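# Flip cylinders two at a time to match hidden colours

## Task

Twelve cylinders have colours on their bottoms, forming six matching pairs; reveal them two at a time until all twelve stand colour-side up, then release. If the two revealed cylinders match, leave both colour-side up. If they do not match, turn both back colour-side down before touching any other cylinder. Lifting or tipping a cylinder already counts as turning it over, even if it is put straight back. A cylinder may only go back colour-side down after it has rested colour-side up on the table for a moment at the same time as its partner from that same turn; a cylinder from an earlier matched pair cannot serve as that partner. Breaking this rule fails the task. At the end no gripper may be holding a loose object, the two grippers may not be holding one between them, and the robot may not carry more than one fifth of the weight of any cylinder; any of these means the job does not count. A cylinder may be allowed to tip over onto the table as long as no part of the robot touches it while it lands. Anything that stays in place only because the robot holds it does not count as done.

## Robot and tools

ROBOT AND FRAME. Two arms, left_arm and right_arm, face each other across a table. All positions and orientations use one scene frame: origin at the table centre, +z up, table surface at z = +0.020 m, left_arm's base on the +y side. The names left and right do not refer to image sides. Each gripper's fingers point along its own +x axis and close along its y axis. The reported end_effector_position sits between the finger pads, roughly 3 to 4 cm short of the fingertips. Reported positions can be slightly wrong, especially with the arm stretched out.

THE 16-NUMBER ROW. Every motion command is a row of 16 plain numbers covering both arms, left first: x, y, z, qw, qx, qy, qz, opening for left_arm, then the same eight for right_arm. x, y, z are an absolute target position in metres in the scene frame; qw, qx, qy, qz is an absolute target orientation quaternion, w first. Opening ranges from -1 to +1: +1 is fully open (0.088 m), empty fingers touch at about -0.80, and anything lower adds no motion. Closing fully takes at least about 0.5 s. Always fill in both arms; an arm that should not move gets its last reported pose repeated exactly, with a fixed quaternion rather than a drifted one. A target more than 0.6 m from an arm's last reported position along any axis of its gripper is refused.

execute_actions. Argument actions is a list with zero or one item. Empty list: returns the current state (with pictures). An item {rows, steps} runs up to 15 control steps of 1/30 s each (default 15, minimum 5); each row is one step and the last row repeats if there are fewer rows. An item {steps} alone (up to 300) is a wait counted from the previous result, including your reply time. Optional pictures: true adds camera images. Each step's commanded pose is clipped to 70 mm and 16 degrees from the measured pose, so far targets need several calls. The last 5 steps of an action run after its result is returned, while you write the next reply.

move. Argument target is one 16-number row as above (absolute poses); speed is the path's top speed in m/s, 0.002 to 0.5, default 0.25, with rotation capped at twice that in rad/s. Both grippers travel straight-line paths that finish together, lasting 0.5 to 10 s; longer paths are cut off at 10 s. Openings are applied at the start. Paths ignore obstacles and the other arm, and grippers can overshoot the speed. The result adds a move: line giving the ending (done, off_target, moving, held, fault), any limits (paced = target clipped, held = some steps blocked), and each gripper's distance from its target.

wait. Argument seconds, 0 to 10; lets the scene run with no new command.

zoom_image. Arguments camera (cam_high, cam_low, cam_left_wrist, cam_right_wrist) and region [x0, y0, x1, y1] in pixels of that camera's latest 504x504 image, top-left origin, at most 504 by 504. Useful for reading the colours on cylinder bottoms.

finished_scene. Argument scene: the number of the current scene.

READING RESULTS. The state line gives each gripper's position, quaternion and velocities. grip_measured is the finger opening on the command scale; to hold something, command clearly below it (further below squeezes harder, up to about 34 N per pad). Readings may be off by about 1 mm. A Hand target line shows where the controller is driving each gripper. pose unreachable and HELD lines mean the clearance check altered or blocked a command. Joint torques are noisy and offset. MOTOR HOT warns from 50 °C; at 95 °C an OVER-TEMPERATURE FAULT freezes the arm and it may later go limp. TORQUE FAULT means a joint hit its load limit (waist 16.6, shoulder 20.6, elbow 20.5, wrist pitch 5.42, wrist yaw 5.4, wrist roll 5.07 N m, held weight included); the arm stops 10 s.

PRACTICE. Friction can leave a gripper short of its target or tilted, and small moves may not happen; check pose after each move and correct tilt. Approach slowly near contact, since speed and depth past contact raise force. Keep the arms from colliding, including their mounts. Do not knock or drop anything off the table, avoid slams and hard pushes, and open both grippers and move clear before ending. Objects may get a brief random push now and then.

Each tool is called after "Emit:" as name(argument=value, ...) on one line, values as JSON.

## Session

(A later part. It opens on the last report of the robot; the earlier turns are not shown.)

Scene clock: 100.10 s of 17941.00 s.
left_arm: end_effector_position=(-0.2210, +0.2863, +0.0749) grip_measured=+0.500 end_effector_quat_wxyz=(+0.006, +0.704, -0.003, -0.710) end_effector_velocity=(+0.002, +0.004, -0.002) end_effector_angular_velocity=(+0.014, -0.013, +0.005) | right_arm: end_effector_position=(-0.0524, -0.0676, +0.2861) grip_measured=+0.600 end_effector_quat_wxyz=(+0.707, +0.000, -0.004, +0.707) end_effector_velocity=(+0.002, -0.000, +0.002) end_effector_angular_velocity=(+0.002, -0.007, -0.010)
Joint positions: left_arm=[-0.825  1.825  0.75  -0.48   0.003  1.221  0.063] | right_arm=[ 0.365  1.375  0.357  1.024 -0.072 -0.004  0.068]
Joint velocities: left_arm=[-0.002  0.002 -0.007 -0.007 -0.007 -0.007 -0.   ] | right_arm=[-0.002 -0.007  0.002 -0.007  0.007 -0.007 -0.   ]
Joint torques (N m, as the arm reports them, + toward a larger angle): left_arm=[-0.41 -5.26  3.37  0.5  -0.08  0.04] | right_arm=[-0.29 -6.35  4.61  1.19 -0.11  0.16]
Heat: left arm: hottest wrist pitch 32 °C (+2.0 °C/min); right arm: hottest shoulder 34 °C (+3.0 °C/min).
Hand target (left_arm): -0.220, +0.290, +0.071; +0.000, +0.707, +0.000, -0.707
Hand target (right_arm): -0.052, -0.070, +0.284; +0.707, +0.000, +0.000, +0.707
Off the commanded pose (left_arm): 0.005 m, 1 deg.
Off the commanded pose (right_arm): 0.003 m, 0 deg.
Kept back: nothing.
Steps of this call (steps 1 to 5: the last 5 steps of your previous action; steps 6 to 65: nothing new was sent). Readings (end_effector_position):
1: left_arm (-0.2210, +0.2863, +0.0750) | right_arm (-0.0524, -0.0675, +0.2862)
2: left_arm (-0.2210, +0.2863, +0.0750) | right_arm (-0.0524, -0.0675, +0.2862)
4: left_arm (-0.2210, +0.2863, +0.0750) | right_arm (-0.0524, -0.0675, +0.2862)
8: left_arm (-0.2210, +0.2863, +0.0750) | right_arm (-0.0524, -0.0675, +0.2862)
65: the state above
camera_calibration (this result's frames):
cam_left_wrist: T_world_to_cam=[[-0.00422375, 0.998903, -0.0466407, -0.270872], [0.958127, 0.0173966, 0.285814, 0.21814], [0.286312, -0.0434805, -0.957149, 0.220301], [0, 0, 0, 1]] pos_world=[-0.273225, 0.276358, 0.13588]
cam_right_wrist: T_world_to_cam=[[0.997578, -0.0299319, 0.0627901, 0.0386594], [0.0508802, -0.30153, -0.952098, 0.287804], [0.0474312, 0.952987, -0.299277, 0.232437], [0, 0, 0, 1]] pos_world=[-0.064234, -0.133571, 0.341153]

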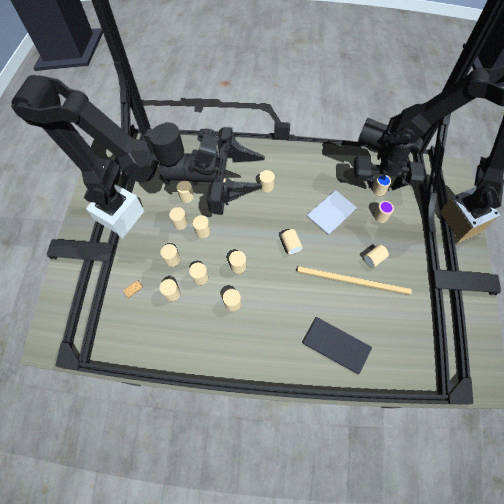

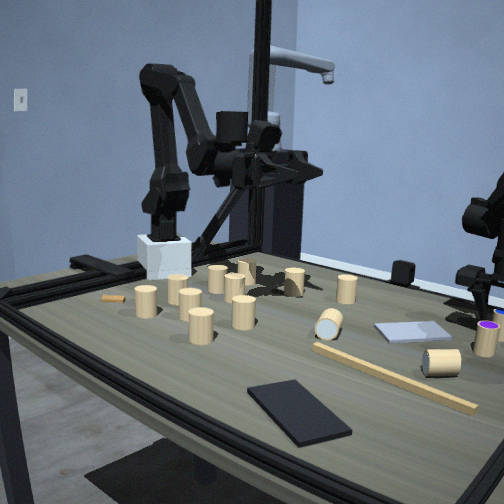

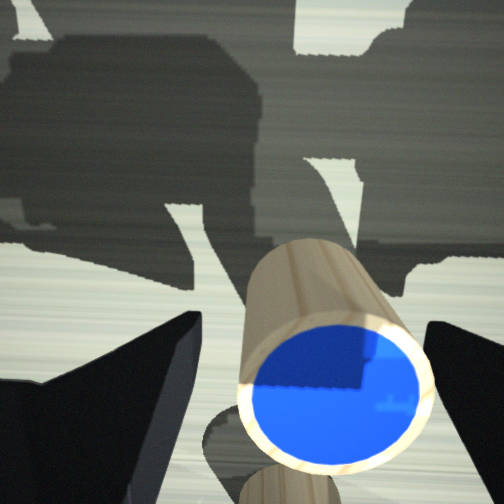

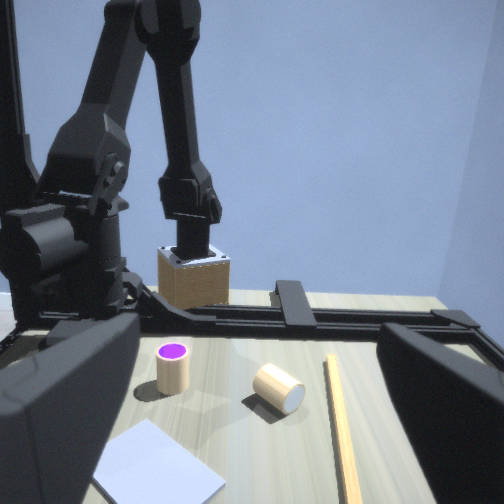

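F goes back to (-0.05,-0.08).

Emit:
execute_actions(actions=[{"rows":[[-0.22,0.287,0.074,0,0.707,0,-0.707,-0.4,-0.052,-0.07,0.284,0.707,0,0,0.707,0.6]]}])

Emit:
execute_actions(actions=[{"rows":[[-0.22,0.287,0.16,0,0.707,0,-0.707,-0.4,-0.052,-0.07,0.284,0.707,0,0,0.707,0.6]],"steps":12}])

Emit:
move(target=[-0.049,0.06,0.281,0.5,0.5,-0.5,-0.5,-0.4,-0.052,-0.06,0.284,0.707,0,0,0.707,0.6], speed=0.4)

Emit:
execute_actions(actions=[{"rows":[[-0.049,0.06,0.281,0.5,0.5,-0.5,-0.5,-0.4,-0.052,0.006,0.284,0.707,0,0,0.707,0.6]]}])

Emit:
execute_actions(actions=[{"rows":[[-0.049,0.06,0.281,0.5,0.5,-0.5,-0.5,-0.4,-0.052,0.006,0.284,0.707,0,0,0.707,-0.4]]}])

Emit:
execute_actions(actions=[{"rows":[[-0.049,0.06,0.281,0.5,0.5,-0.5,-0.5,0.8,-0.052,0.006,0.284,0.707,0,0,0.707,-0.4]],"steps":10}])

Emit:
execute_actions(actions=[{"rows":[[-0.049,0.12,0.281,0.5,0.5,-0.5,-0.5,0.8,-0.05,-0.04,0.28,0.707,0,0,0.707,-0.4]],"steps":10}])

Emit:
move(target=[-0.13,0.293,0.13,0,0.707,0,-0.707,0.8,-0.05,-0.08,0.14,0.5,-0.5,0.5,0.5,-0.4], speed=0.4)

Emit:
move(target=[-0.13,0.295,0.07,0,0.707,0,-0.707,0.8,-0.05,-0.08,0.079,0.5,-0.5,0.5,0.5,-0.4], speed=0.1)

Scene clock: 100.93 s of 17941.00 s.
left_arm: end_effector_position=(-0.2201, +0.2884, +0.0748) grip_measured=+0.017 end_effector_quat_wxyz=(+0.002, +0.706, -0.000, -0.708) end_effector_velocity=(+0.000, -0.001, +0.000) end_effector_angular_velocity=(-0.009, -0.004, -0.010) | right_arm: end_effector_position=(-0.0524, -0.0676, +0.2861) grip_measured=+0.600 end_effector_quat_wxyz=(+0.707, +0.000, -0.004, +0.707) end_effector_velocity=(-0.000, -0.001, -0.000) end_effector_angular_velocity=(-0.002, -0.007, +0.005)
Joint positions: left_arm=[-0.825  1.825  0.75  -0.491  0.002  1.223  0.04 ] | right_arm=[ 0.365  1.375  0.357  1.024 -0.072 -0.004  0.068]
Joint velocities: left_arm=[-0.002 -0.002 -0.002  0.007 -0.007  0.007  0.   ] | right_arm=[-0.002 -0.007 -0.002 -0.007 -0.007 -0.007 -0.   ]
Joint torques (N m, as the arm reports them, + toward a larger angle): left_arm=[-0.1  -5.32  4.71  0.21 -0.05  0.08] | right_arm=[-0.29 -6.34  4.62  1.21 -0.11  0.15]
Heat: left arm: hottest wrist pitch 32 °C (+2.0 °C/min); right arm: hottest shoulder 34 °C (+3.0 °C/min).
Steps of this call (steps 1 to 15: nothing new was sent; steps 16 to 25: the first 10 steps of this action). Readings (end_effector_position):
16: left_arm (-0.2210, +0.2863, +0.0749) | right_arm (-0.0524, -0.0676, +0.2861)
17: left_arm (-0.2209, +0.2865, +0.0749) | right_arm (-0.0524, -0.0676, +0.2861)
19: left_arm (-0.2205, +0.2875, +0.0748) | right_arm (-0.0524, -0.0676, +0.2861)
23: left_arm (-0.2202, +0.2882, +0.0748) | right_arm (-0.0524, -0.0676, +0.2861)
25: the state above

Scene clock: 101.33 s of 17941.00 s.
left_arm: end_effector_position=(-0.2210, +0.2856, +0.1391) grip_measured=+0.016 end_effector_quat_wxyz=(+0.004, +0.705, -0.002, -0.709) end_effector_velocity=(-0.016, -0.051, +0.211) end_effector_angular_velocity=(-0.198, +0.064, +0.024) | right_arm: end_effector_position=(-0.0524, -0.0676, +0.2861) grip_measured=+0.600 end_effector_quat_wxyz=(+0.707, +0.000, -0.004, +0.707) end_effector_velocity=(-0.000, -0.001, -0.002) end_effector_angular_velocity=(-0.007, -0.021, +0.005)
Joint positions: left_arm=[-0.825  1.653  0.869 -0.778  0.002  1.224  0.04 ] | right_arm=[ 0.365  1.375  0.357  1.024 -0.072 -0.004  0.068]
Joint velocities: left_arm=[ 0.002 -0.432  0.501 -0.725 -0.007 -0.022 -0.   ] | right_arm=[-0.002 -0.002 -0.002 -0.007 -0.007 -0.022 -0.   ]
Joint torques (N m, as the arm reports them, + toward a larger angle): left_arm=[ 0.06 -6.19  4.29 -0.1  -0.02  0.09] | right_arm=[-0.29 -6.33  4.61  1.21 -0.11  0.15]
Heat: left arm: hottest wrist pitch 32 °C (+2.0 °C/min); right arm: hottest shoulder 34 °C (+3.0 °C/min).
Off your previous action's commanded pose (left_arm): 0.002 m, 0 deg at its last step (step 5 of this call).
Off your previous action's commanded pose (right_arm): 0.003 m, 0 deg at its last step (step 5 of this call).
Steps of this call (steps 1 to 5: the last 5 steps of your previous action; steps 6 to 12: the first 7 steps of this action). Readings (end_effector_position):
6: left_arm (-0.2192, +0.2909, +0.0808) | right_arm (-0.0524, -0.0676, +0.2861)
7: left_arm (-0.2172, +0.2963, +0.0891) | right_arm (-0.0524, -0.0676, +0.2861)
9: left_arm (-0.2175, +0.2954, +0.1109) | right_arm (-0.0524, -0.0676, +0.2861)
12: the state above

Scene clock: 104.50 s of 17941.00 s.
left_arm: end_effector_position=(-0.0495, +0.0642, +0.2826) grip_measured=+0.015 end_effector_quat_wxyz=(+0.494, +0.502, -0.505, -0.499) end_effector_velocity=(-0.002, -0.001, +0.005) end_effector_angular_velocity=(-0.031, -0.001, -0.010) | right_arm: end_effector_position=(-0.0521, -0.0624, +0.2829) grip_measured=+0.600 end_effector_quat_wxyz=(+0.707, -0.002, -0.000, +0.707) end_effector_velocity=(+0.002, -0.001, -0.005) end_effector_angular_velocity=(-0.022, -0.006, +0.000)
Joint positions: left_arm=[-0.217  1.868  0.751  1.114  0.27   1.584  0.04 ] | right_arm=[ 0.365  1.406  0.372  1.031 -0.072 -0.004  0.068]
Joint velocities: left_arm=[-0.002  0.007  0.002  0.037  0.007 -0.007 -0.   ] | right_arm=[-0.007 -0.002 -0.002 -0.022 -0.007 -0.007 -0.   ]
Joint torques (N m, as the arm reports them, + toward a larger angle): left_arm=[ 0.61 -6.66  6.23  1.91  0.17 -0.13] | right_arm=[ 0.06 -4.52  7.09  1.56 -0.01  0.14]
Heat: left arm: hottest wrist pitch 32 °C (+2.0 °C/min); right arm: hottest shoulder 33 °C (+2.0 °C/min).
Hand target (left_arm): -0.048, +0.061, +0.282; +0.496, +0.500, -0.505, -0.499
Hand target (right_arm): -0.052, -0.060, +0.284; +0.707, -0.000, -0.000, +0.707
Off your previous action's commanded pose (left_arm): 0.008 m, 0 deg at its last step (step 5 of this call).
Off your previous action's commanded pose (right_arm): 0.003 m, 0 deg at its last step (step 5 of this call).
Off the commanded pose (left_arm): 0.005 m, 1 deg.
Off the commanded pose (right_arm): 0.003 m, 0 deg.
Kept back: nothing.
move: done
camera_calibration (this result's frames):
cam_left_wrist: T_world_to_cam=[[0.0130882, -0.0310043, -0.999434, 0.297617], [0.958202, 0.286069, 0.00367387, 0.0608178], [0.285793, -0.957707, 0.0334525, 0.139143], [0, 0, 0, 1]] pos_world=[-0.101937, 0.125087, 0.29257]
cam_right_wrist: T_world_to_cam=[[0.997617, -0.029384, 0.062423, 0.0387851], [0.050283, -0.309851, -0.949455, 0.284979], [0.0472406, 0.950331, -0.307635, 0.228661], [0, 0, 0, 1]] pos_world=[-0.0638243, -0.127863, 0.338498]

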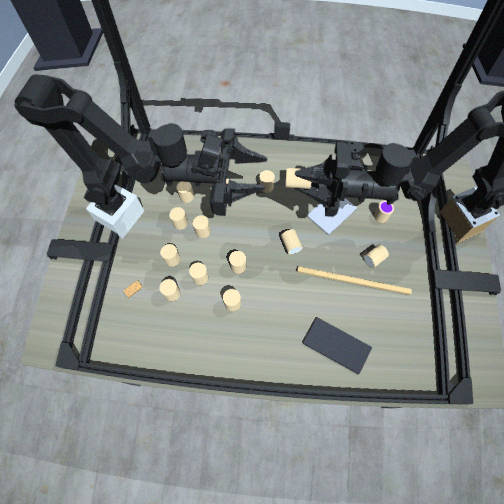

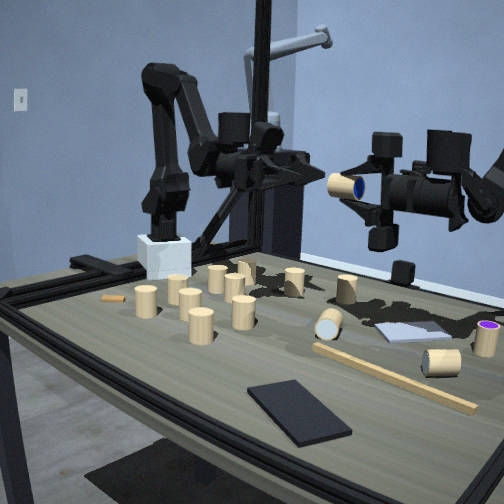

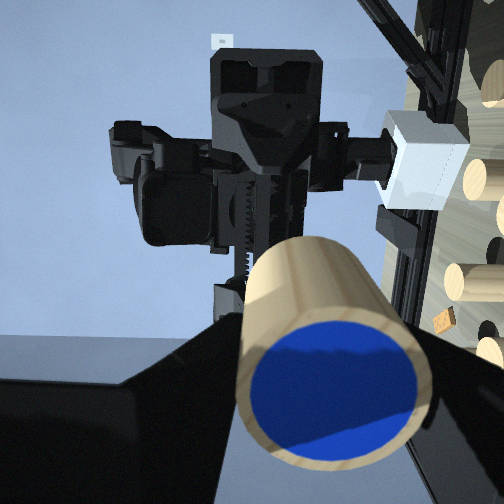

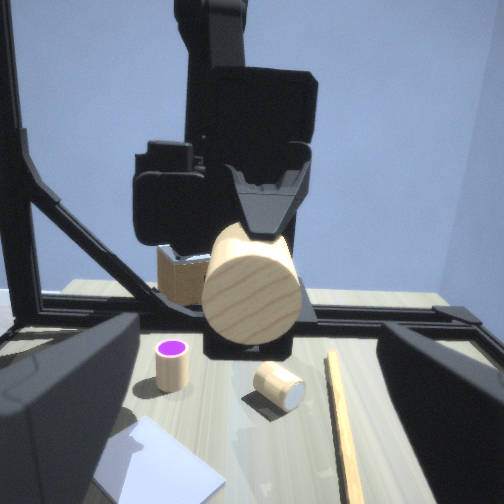

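Scene clock: 104.83 s of 17941.00 s.
left_arm: end_effector_position=(-0.0490, +0.0633, +0.2811) grip_measured=+0.015 end_effector_quat_wxyz=(+0.498, +0.501, -0.500, -0.500) end_effector_velocity=(-0.002, -0.001, +0.000) end_effector_angular_velocity=(+0.002, +0.008, +0.010) | right_arm: end_effector_position=(-0.0515, -0.0026, +0.2834) grip_measured=+0.600 end_effector_quat_wxyz=(+0.707, -0.002, -0.001, +0.707) end_effector_velocity=(+0.001, +0.051, +0.007) end_effector_angular_velocity=(+0.017, -0.008, +0.010)
Joint positions: left_arm=[-0.22   1.874  0.753  1.117  0.261  1.575  0.04 ] | right_arm=[ 0.378  1.643  0.595  1.046 -0.058 -0.004  0.068]
Joint velocities: left_arm=[-0.012 -0.002  0.002 -0.007 -0.022 -0.007  0.   ] | right_arm=[ 0.002  0.168  0.208 -0.022 -0.007 -0.007 -0.   ]
Joint torques (N m, as the arm reports them, + toward a larger angle): left_arm=[-0.04 -7.17  6.27  1.88 -0.11 -0.16] | right_arm=[ 0.3  -6.41  6.84  1.49  0.03  0.14]
Heat: left arm: hottest wrist pitch 32 °C (+2.0 °C/min); right arm: hottest shoulder 33 °C (+2.0 °C/min).
Steps of this call (steps 1 to 10: the first 10 steps of this action). Readings (end_effector_position):
1: left_arm (-0.0495, +0.0641, +0.2826) | right_arm (-0.0518, -0.0560, +0.2833)
2: left_arm (-0.0494, +0.0639, +0.2825) | right_arm (-0.0519, -0.0453, +0.2844)
4: left_arm (-0.0488, +0.0636, +0.2820) | right_arm (-0.0517, -0.0255, +0.2841)
8: left_arm (-0.0490, +0.0634, +0.2813) | right_arm (-0.0517, -0.0068, +0.2827)
10: the state above

Scene clock: 105.33 s of 17941.00 s.
left_arm: end_effector_position=(-0.0489, +0.0632, +0.2814) grip_measured=+0.015 end_effector_quat_wxyz=(+0.499, +0.501, -0.499, -0.500) end_effector_velocity=(-0.002, -0.000, -0.007) end_effector_angular_velocity=(+0.026, +0.014, +0.000) | right_arm: end_effector_position=(-0.0515, +0.0031, +0.2853) grip_measured=+0.009 end_effector_quat_wxyz=(+0.707, +0.000, -0.002, +0.707) end_effector_velocity=(+0.002, -0.000, -0.004) end_effector_angular_velocity=(-0.012, -0.007, -0.000)
Joint positions: left_arm=[-0.22   1.874  0.753  1.118  0.259  1.573  0.04 ] | right_arm=[ 0.379  1.66   0.618  1.046 -0.057 -0.003  0.039]
Joint velocities: left_arm=[-0.007  0.002 -0.002 -0.022 -0.007 -0.007 -0.   ] | right_arm=[-0.007  0.002 -0.002 -0.007 -0.007 -0.007 -0.   ]
Joint torques (N m, as the arm reports them, + toward a larger angle): left_arm=[-0.33 -7.19  6.36  1.9  -0.02 -0.03] | right_arm=[ 0.25 -6.32  7.17  1.28  0.04  0.11]
Heat: left arm: hottest wrist pitch 32 °C (+1.0 °C/min); right arm: hottest shoulder 33 °C (+2.0 °C/min).
Off your previous action's commanded pose (left_arm): 0.003 m, 0 deg at its last step (step 5 of this call).
Off your previous action's commanded pose (right_arm): 0.004 m, 0 deg at its last step (step 5 of this call).
Steps of this call (steps 1 to 5: the last 5 steps of your previous action; steps 6 to 15: the first 10 steps of this action). Readings (end_effector_position):
6: left_arm (-0.0491, +0.0632, +0.2813) | right_arm (-0.0514, +0.0023, +0.2849)
7: left_arm (-0.0490, +0.0632, +0.2813) | right_arm (-0.0513, +0.0025, +0.2850)
9: left_arm (-0.0490, +0.0632, +0.2813) | right_arm (-0.0514, +0.0029, +0.2851)
13: left_arm (-0.0489, +0.0632, +0.2814) | right_arm (-0.0515, +0.0031, +0.2853)
15: the state above

Scene clock: 105.67 s of 17941.00 s.
left_arm: end_effector_position=(-0.0488, +0.0630, +0.2821) grip_measured=+0.195 end_effector_quat_wxyz=(+0.500, +0.501, -0.500, -0.500) end_effector_velocity=(+0.001, -0.002, +0.010) end_effector_angular_velocity=(-0.035, -0.017, +0.005) | right_arm: end_effector_position=(-0.0515, +0.0033, +0.2847) grip_measured=+0.009 end_effector_quat_wxyz=(+0.707, -0.000, -0.002, +0.707) end_effector_velocity=(+0.000, +0.002, -0.008) end_effector_angular_velocity=(-0.022, -0.021, +0.005)
Joint positions: left_arm=[-0.22   1.874  0.755  1.119  0.259  1.573  0.049] | right_arm=[ 0.379  1.662  0.618  1.046 -0.057 -0.003  0.039]
Joint velocities: left_arm=[-0.002 -0.002  0.012  0.022 -0.007  0.007  0.161] | right_arm=[-0.002  0.017  0.002 -0.007 -0.007 -0.022 -0.   ]
Joint torques (N m, as the arm reports them, + toward a larger angle): left_arm=[-0.32 -6.93  6.15  1.82 -0.07 -0.14] | right_arm=[ 0.24 -6.65  7.16  1.27  0.04  0.1 ]
Heat: left arm: hottest wrist pitch 32 °C (+1.0 °C/min); right arm: hottest shoulder 33 °C (+2.0 °C/min).
Off your previous action's commanded pose (left_arm): 0.003 m, 0 deg at its last step (step 5 of this call).
Off your previous action's commanded pose (right_arm): 0.003 m, 0 deg at its last step (step 5 of this call).
Steps of this call (steps 1 to 5: the last 5 steps of your previous action; steps 6 to 10: the first 5 steps of this action). Readings (end_effector_position):
6: left_arm (-0.0489, +0.0632, +0.2814) | right_arm (-0.0515, +0.0031, +0.2851)
7: left_arm (-0.0489, +0.0632, +0.2814) | right_arm (-0.0515, +0.0031, +0.2851)
9: left_arm (-0.0489, +0.0632, +0.2817) | right_arm (-0.0515, +0.0032, +0.2851)
10: the state above

Scene clock: 106.00 s of 17941.00 s.
left_arm: end_effector_position=(-0.0485, +0.0980, +0.2791) grip_measured=+0.783 end_effector_quat_wxyz=(+0.499, +0.501, -0.499, -0.500) end_effector_velocity=(+0.016, +0.165, -0.031) end_effector_angular_velocity=(+0.096, +0.036, +0.059) | right_arm: end_effector_position=(-0.0511, -0.0243, +0.2779) grip_measured=+0.009 end_effector_quat_wxyz=(+0.707, -0.004, +0.002, +0.707) end_effector_velocity=(+0.004, -0.118, -0.019) end_effector_angular_velocity=(-0.037, -0.004, +0.005)
Joint positions: left_arm=[-0.189  1.784  0.611  1.17   0.29   1.573  0.077] | right_arm=[ 0.372  1.58   0.505  1.066 -0.065 -0.003  0.039]
Joint velocities: left_arm=[ 0.183 -0.427 -0.652  0.125  0.125 -0.007  0.007] | right_arm=[-0.046 -0.393 -0.466  0.037 -0.051 -0.007 -0.   ]
Joint torques (N m, as the arm reports them, + toward a larger angle): left_arm=[-0.1  -8.85  4.39  1.79  0.17 -0.11] | right_arm=[-0.17 -8.22  5.14  1.72 -0.12  0.11]
Heat: left arm: hottest wrist pitch 32 °C (+1.0 °C/min); right arm: hottest shoulder 33 °C (+2.0 °C/min).
Off your previous action's commanded pose (left_arm): 0.003 m, 0 deg at its last step (step 5 of this call).
Off your previous action's commanded pose (right_arm): 0.003 m, 0 deg at its last step (step 5 of this call).
Steps of this call (steps 1 to 5: the last 5 steps of your previous action; steps 6 to 10: the first 5 steps of this action). Readings (end_effector_position):
6: left_arm (-0.0494, +0.0673, +0.2830) | right_arm (-0.0516, -0.0006, +0.2832)
7: left_arm (-0.0497, +0.0756, +0.2824) | right_arm (-0.0515, -0.0073, +0.2818)
9: left_arm (-0.0492, +0.0921, +0.2801) | right_arm (-0.0512, -0.0200, +0.2786)
10: the state above

Scene clock: 109.00 s of 17941.00 s.
left_arm: end_effector_position=(-0.1300, +0.2930, +0.1288) grip_measured=+0.800 end_effector_quat_wxyz=(+0.005, +0.703, +0.001, -0.711) end_effector_velocity=(-0.003, +0.001, -0.001) end_effector_angular_velocity=(+0.012, +0.008, +0.015) | right_arm: end_effector_position=(-0.0495, -0.0824, +0.1429) grip_measured=+0.008 end_effector_quat_wxyz=(+0.499, -0.496, +0.499, +0.505) end_effector_velocity=(-0.002, -0.003, -0.000) end_effector_angular_velocity=(-0.031, +0.009, -0.005)
Joint positions: left_arm=[-0.46   1.597  0.761 -0.73   0.011  1.582  0.078] | right_arm=[ 0.38   1.933  1.334 -0.963 -0.009 -0.059  0.039]
Joint velocities: left_arm=[-0.007  0.007  0.002 -0.007  0.007 -0.022 -0.   ] | right_arm=[ 0.002  0.012  0.017 -0.037 -0.007  0.007 -0.   ]
Joint torques (N m, as the arm reports them, + toward a larger angle): left_arm=[-0.14 -4.14  5.52  0.19 -0.01 -0.15] | right_arm=[ 0.29 -8.36  6.9  -0.11  0.02 -0.17]
Heat: left arm: hottest wrist pitch 32 °C (+1.0 °C/min); right arm: hottest shoulder 33 °C (+2.0 °C/min).
Hand target (left_arm): -0.130, +0.291, +0.128; +0.003, +0.704, +0.003, -0.710
Hand target (right_arm): -0.050, -0.081, +0.141; +0.496, -0.501, +0.499, +0.504
Off your previous action's commanded pose (left_arm): 0.008 m, 0 deg at its last step (step 5 of this call).
Off your previous action's commanded pose (right_arm): 0.006 m, 0 deg at its last step (step 5 of this call).
Off the commanded pose (left_arm): 0.001 m, 1 deg.
Off the commanded pose (right_arm): 0.004 m, 1 deg.
Kept back: nothing.
move: done
camera_calibration (this result's frames):
cam_left_wrist: T_world_to_cam=[[-0.00811407, 0.999213, -0.0388281, -0.276278], [0.958994, 0.0187768, 0.282803, 0.115525], [0.283309, -0.0349412, -0.958392, 0.243397], [0, 0, 0, 1]] pos_world=[-0.181986, 0.282396, 0.189872]
cam_right_wrist: T_world_to_cam=[[0.997871, 0.0612759, 0.022324, 0.0575656], [0.0518683, -0.953193, 0.297879, -0.085484], [0.0395319, -0.296087, -0.954343, 0.193859], [0, 0, 0, 1]] pos_world=[-0.0606728, -0.0276109, 0.209187]

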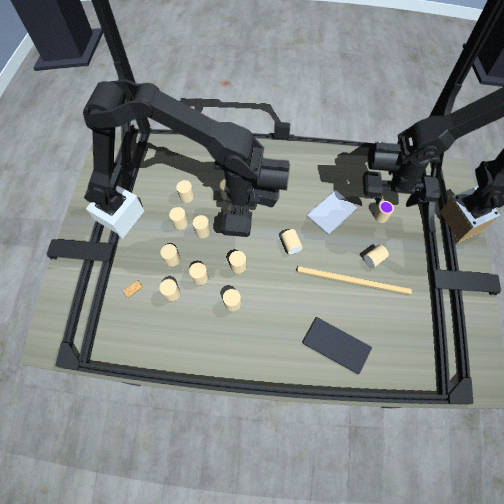

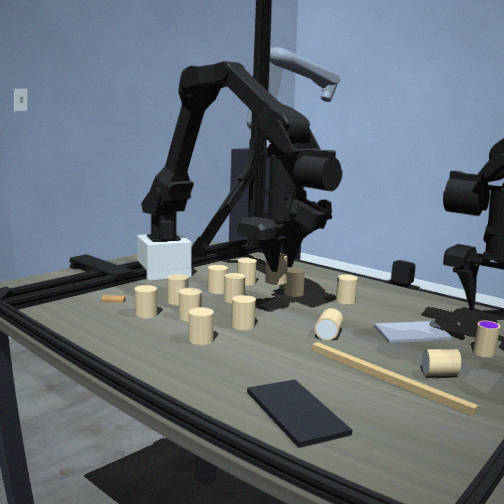

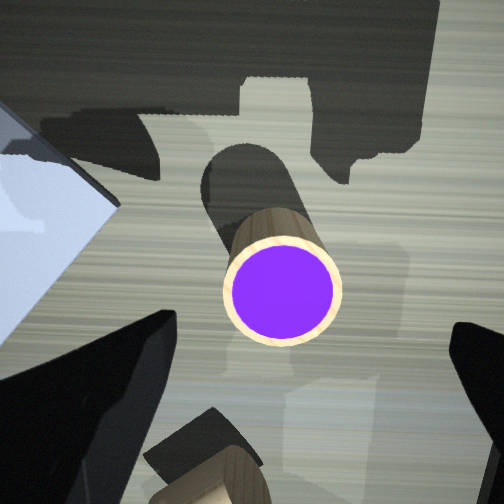

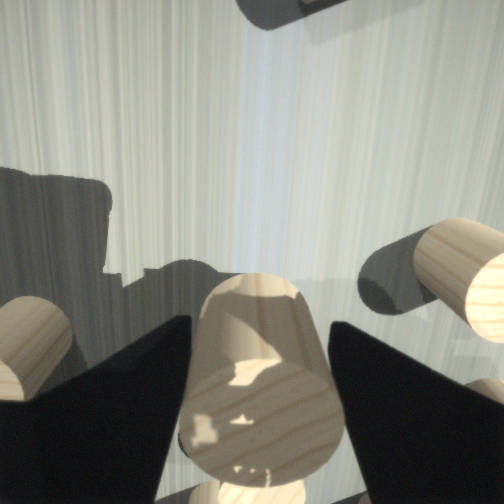

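Scene clock: 110.10 s of 17941.00 s.
left_arm: end_effector_position=(-0.1297, +0.2901, +0.0740) grip_measured=+0.800 end_effector_quat_wxyz=(+0.008, +0.706, -0.005, -0.708) end_effector_velocity=(+0.001, -0.001, -0.002) end_effector_angular_velocity=(+0.003, -0.007, +0.005) | right_arm: end_effector_position=(-0.0492, -0.0774, +0.0856) grip_measured=+0.008 end_effector_quat_wxyz=(+0.503, -0.496, +0.496, +0.505) end_effector_velocity=(-0.000, -0.002, +0.000) end_effector_angular_velocity=(-0.007, +0.008, +0.005)
Joint positions: left_arm=[-0.464  1.767  0.667 -0.453  0.003  1.582  0.078] | right_arm=[ 0.383  2.041  1.238 -0.751 -0.003 -0.056  0.039]
Joint velocities: left_arm=[-0.002  0.012  0.002  0.007 -0.007 -0.007 -0.   ] | right_arm=[-0.002 -0.002 -0.002 -0.007 -0.007 -0.007 -0.   ]
Joint torques (N m, as the arm reports them, + toward a larger angle): left_arm=[-0.17 -4.65  2.99  0.5   0.    0.06] | right_arm=[ 0.28 -8.51  4.06  0.36  0.03  0.18]
Heat: left arm: hottest wrist pitch 32 °C (+1.0 °C/min); right arm: hottest shoulder 33 °C (+2.0 °C/min).
Hand target (left_arm): -0.130, +0.295, +0.070; -0.000, +0.707, +0.000, -0.707
Hand target (right_arm): -0.050, -0.081, +0.079; +0.500, -0.500, +0.500, +0.500
Off the commanded pose (left_arm): 0.006 m, 1 deg.
Off the commanded pose (right_arm): 0.007 m, 1 deg.
Kept back: nothing.
move: done
camera_calibration (this result's frames):
cam_left_wrist: T_world_to_cam=[[-0.00363355, 0.998715, -0.0505451, -0.273918], [0.956605, 0.0181988, 0.29082, 0.130031], [0.291366, -0.0472949, -0.955442, 0.195136], [0, 0, 0, 1]] pos_world=[-0.182239, 0.280428, 0.13478]
cam_right_wrist: T_world_to_cam=[[0.997732, 0.0606211, 0.0292684, 0.0576397], [0.0495195, -0.955469, 0.290907, -0.0633175], [0.0456001, -0.288798, -0.956304, 0.141624], [0, 0, 0, 1]] pos_world=[-0.0608315, -0.0230914, 0.152168]

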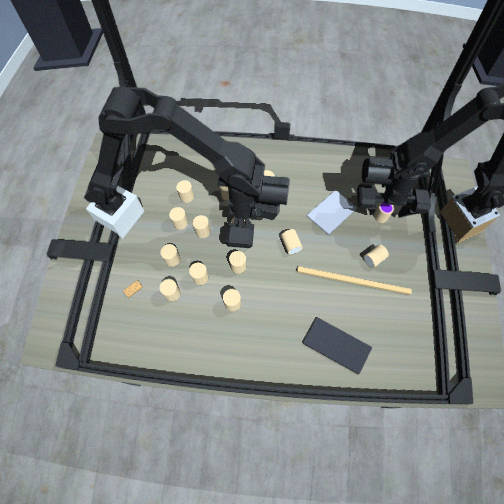

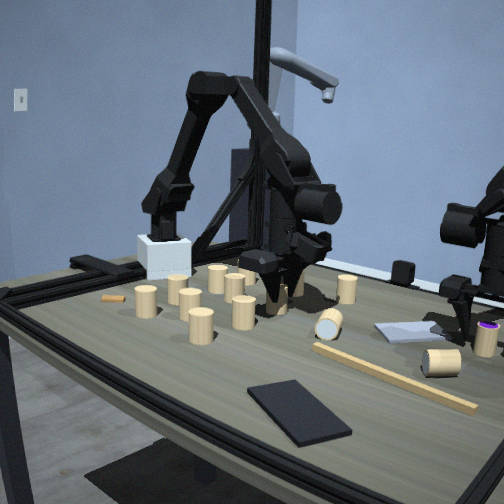

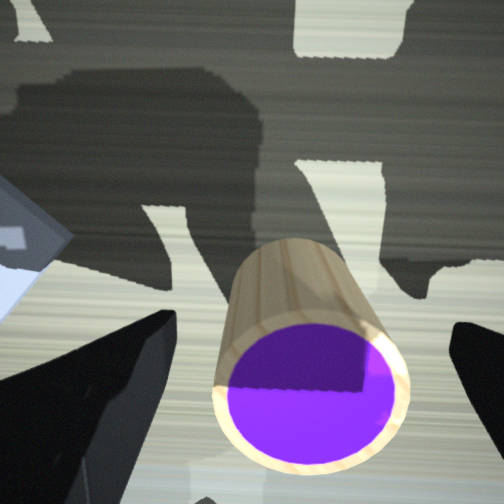

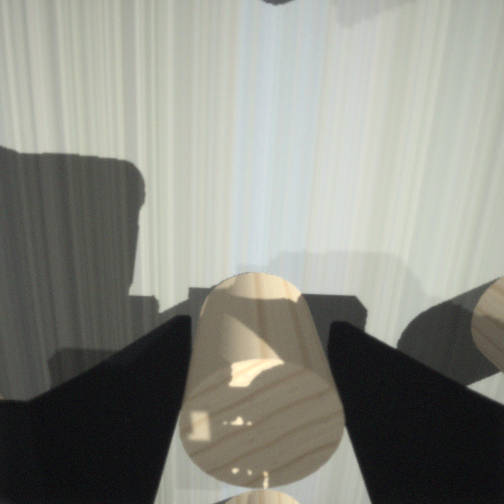

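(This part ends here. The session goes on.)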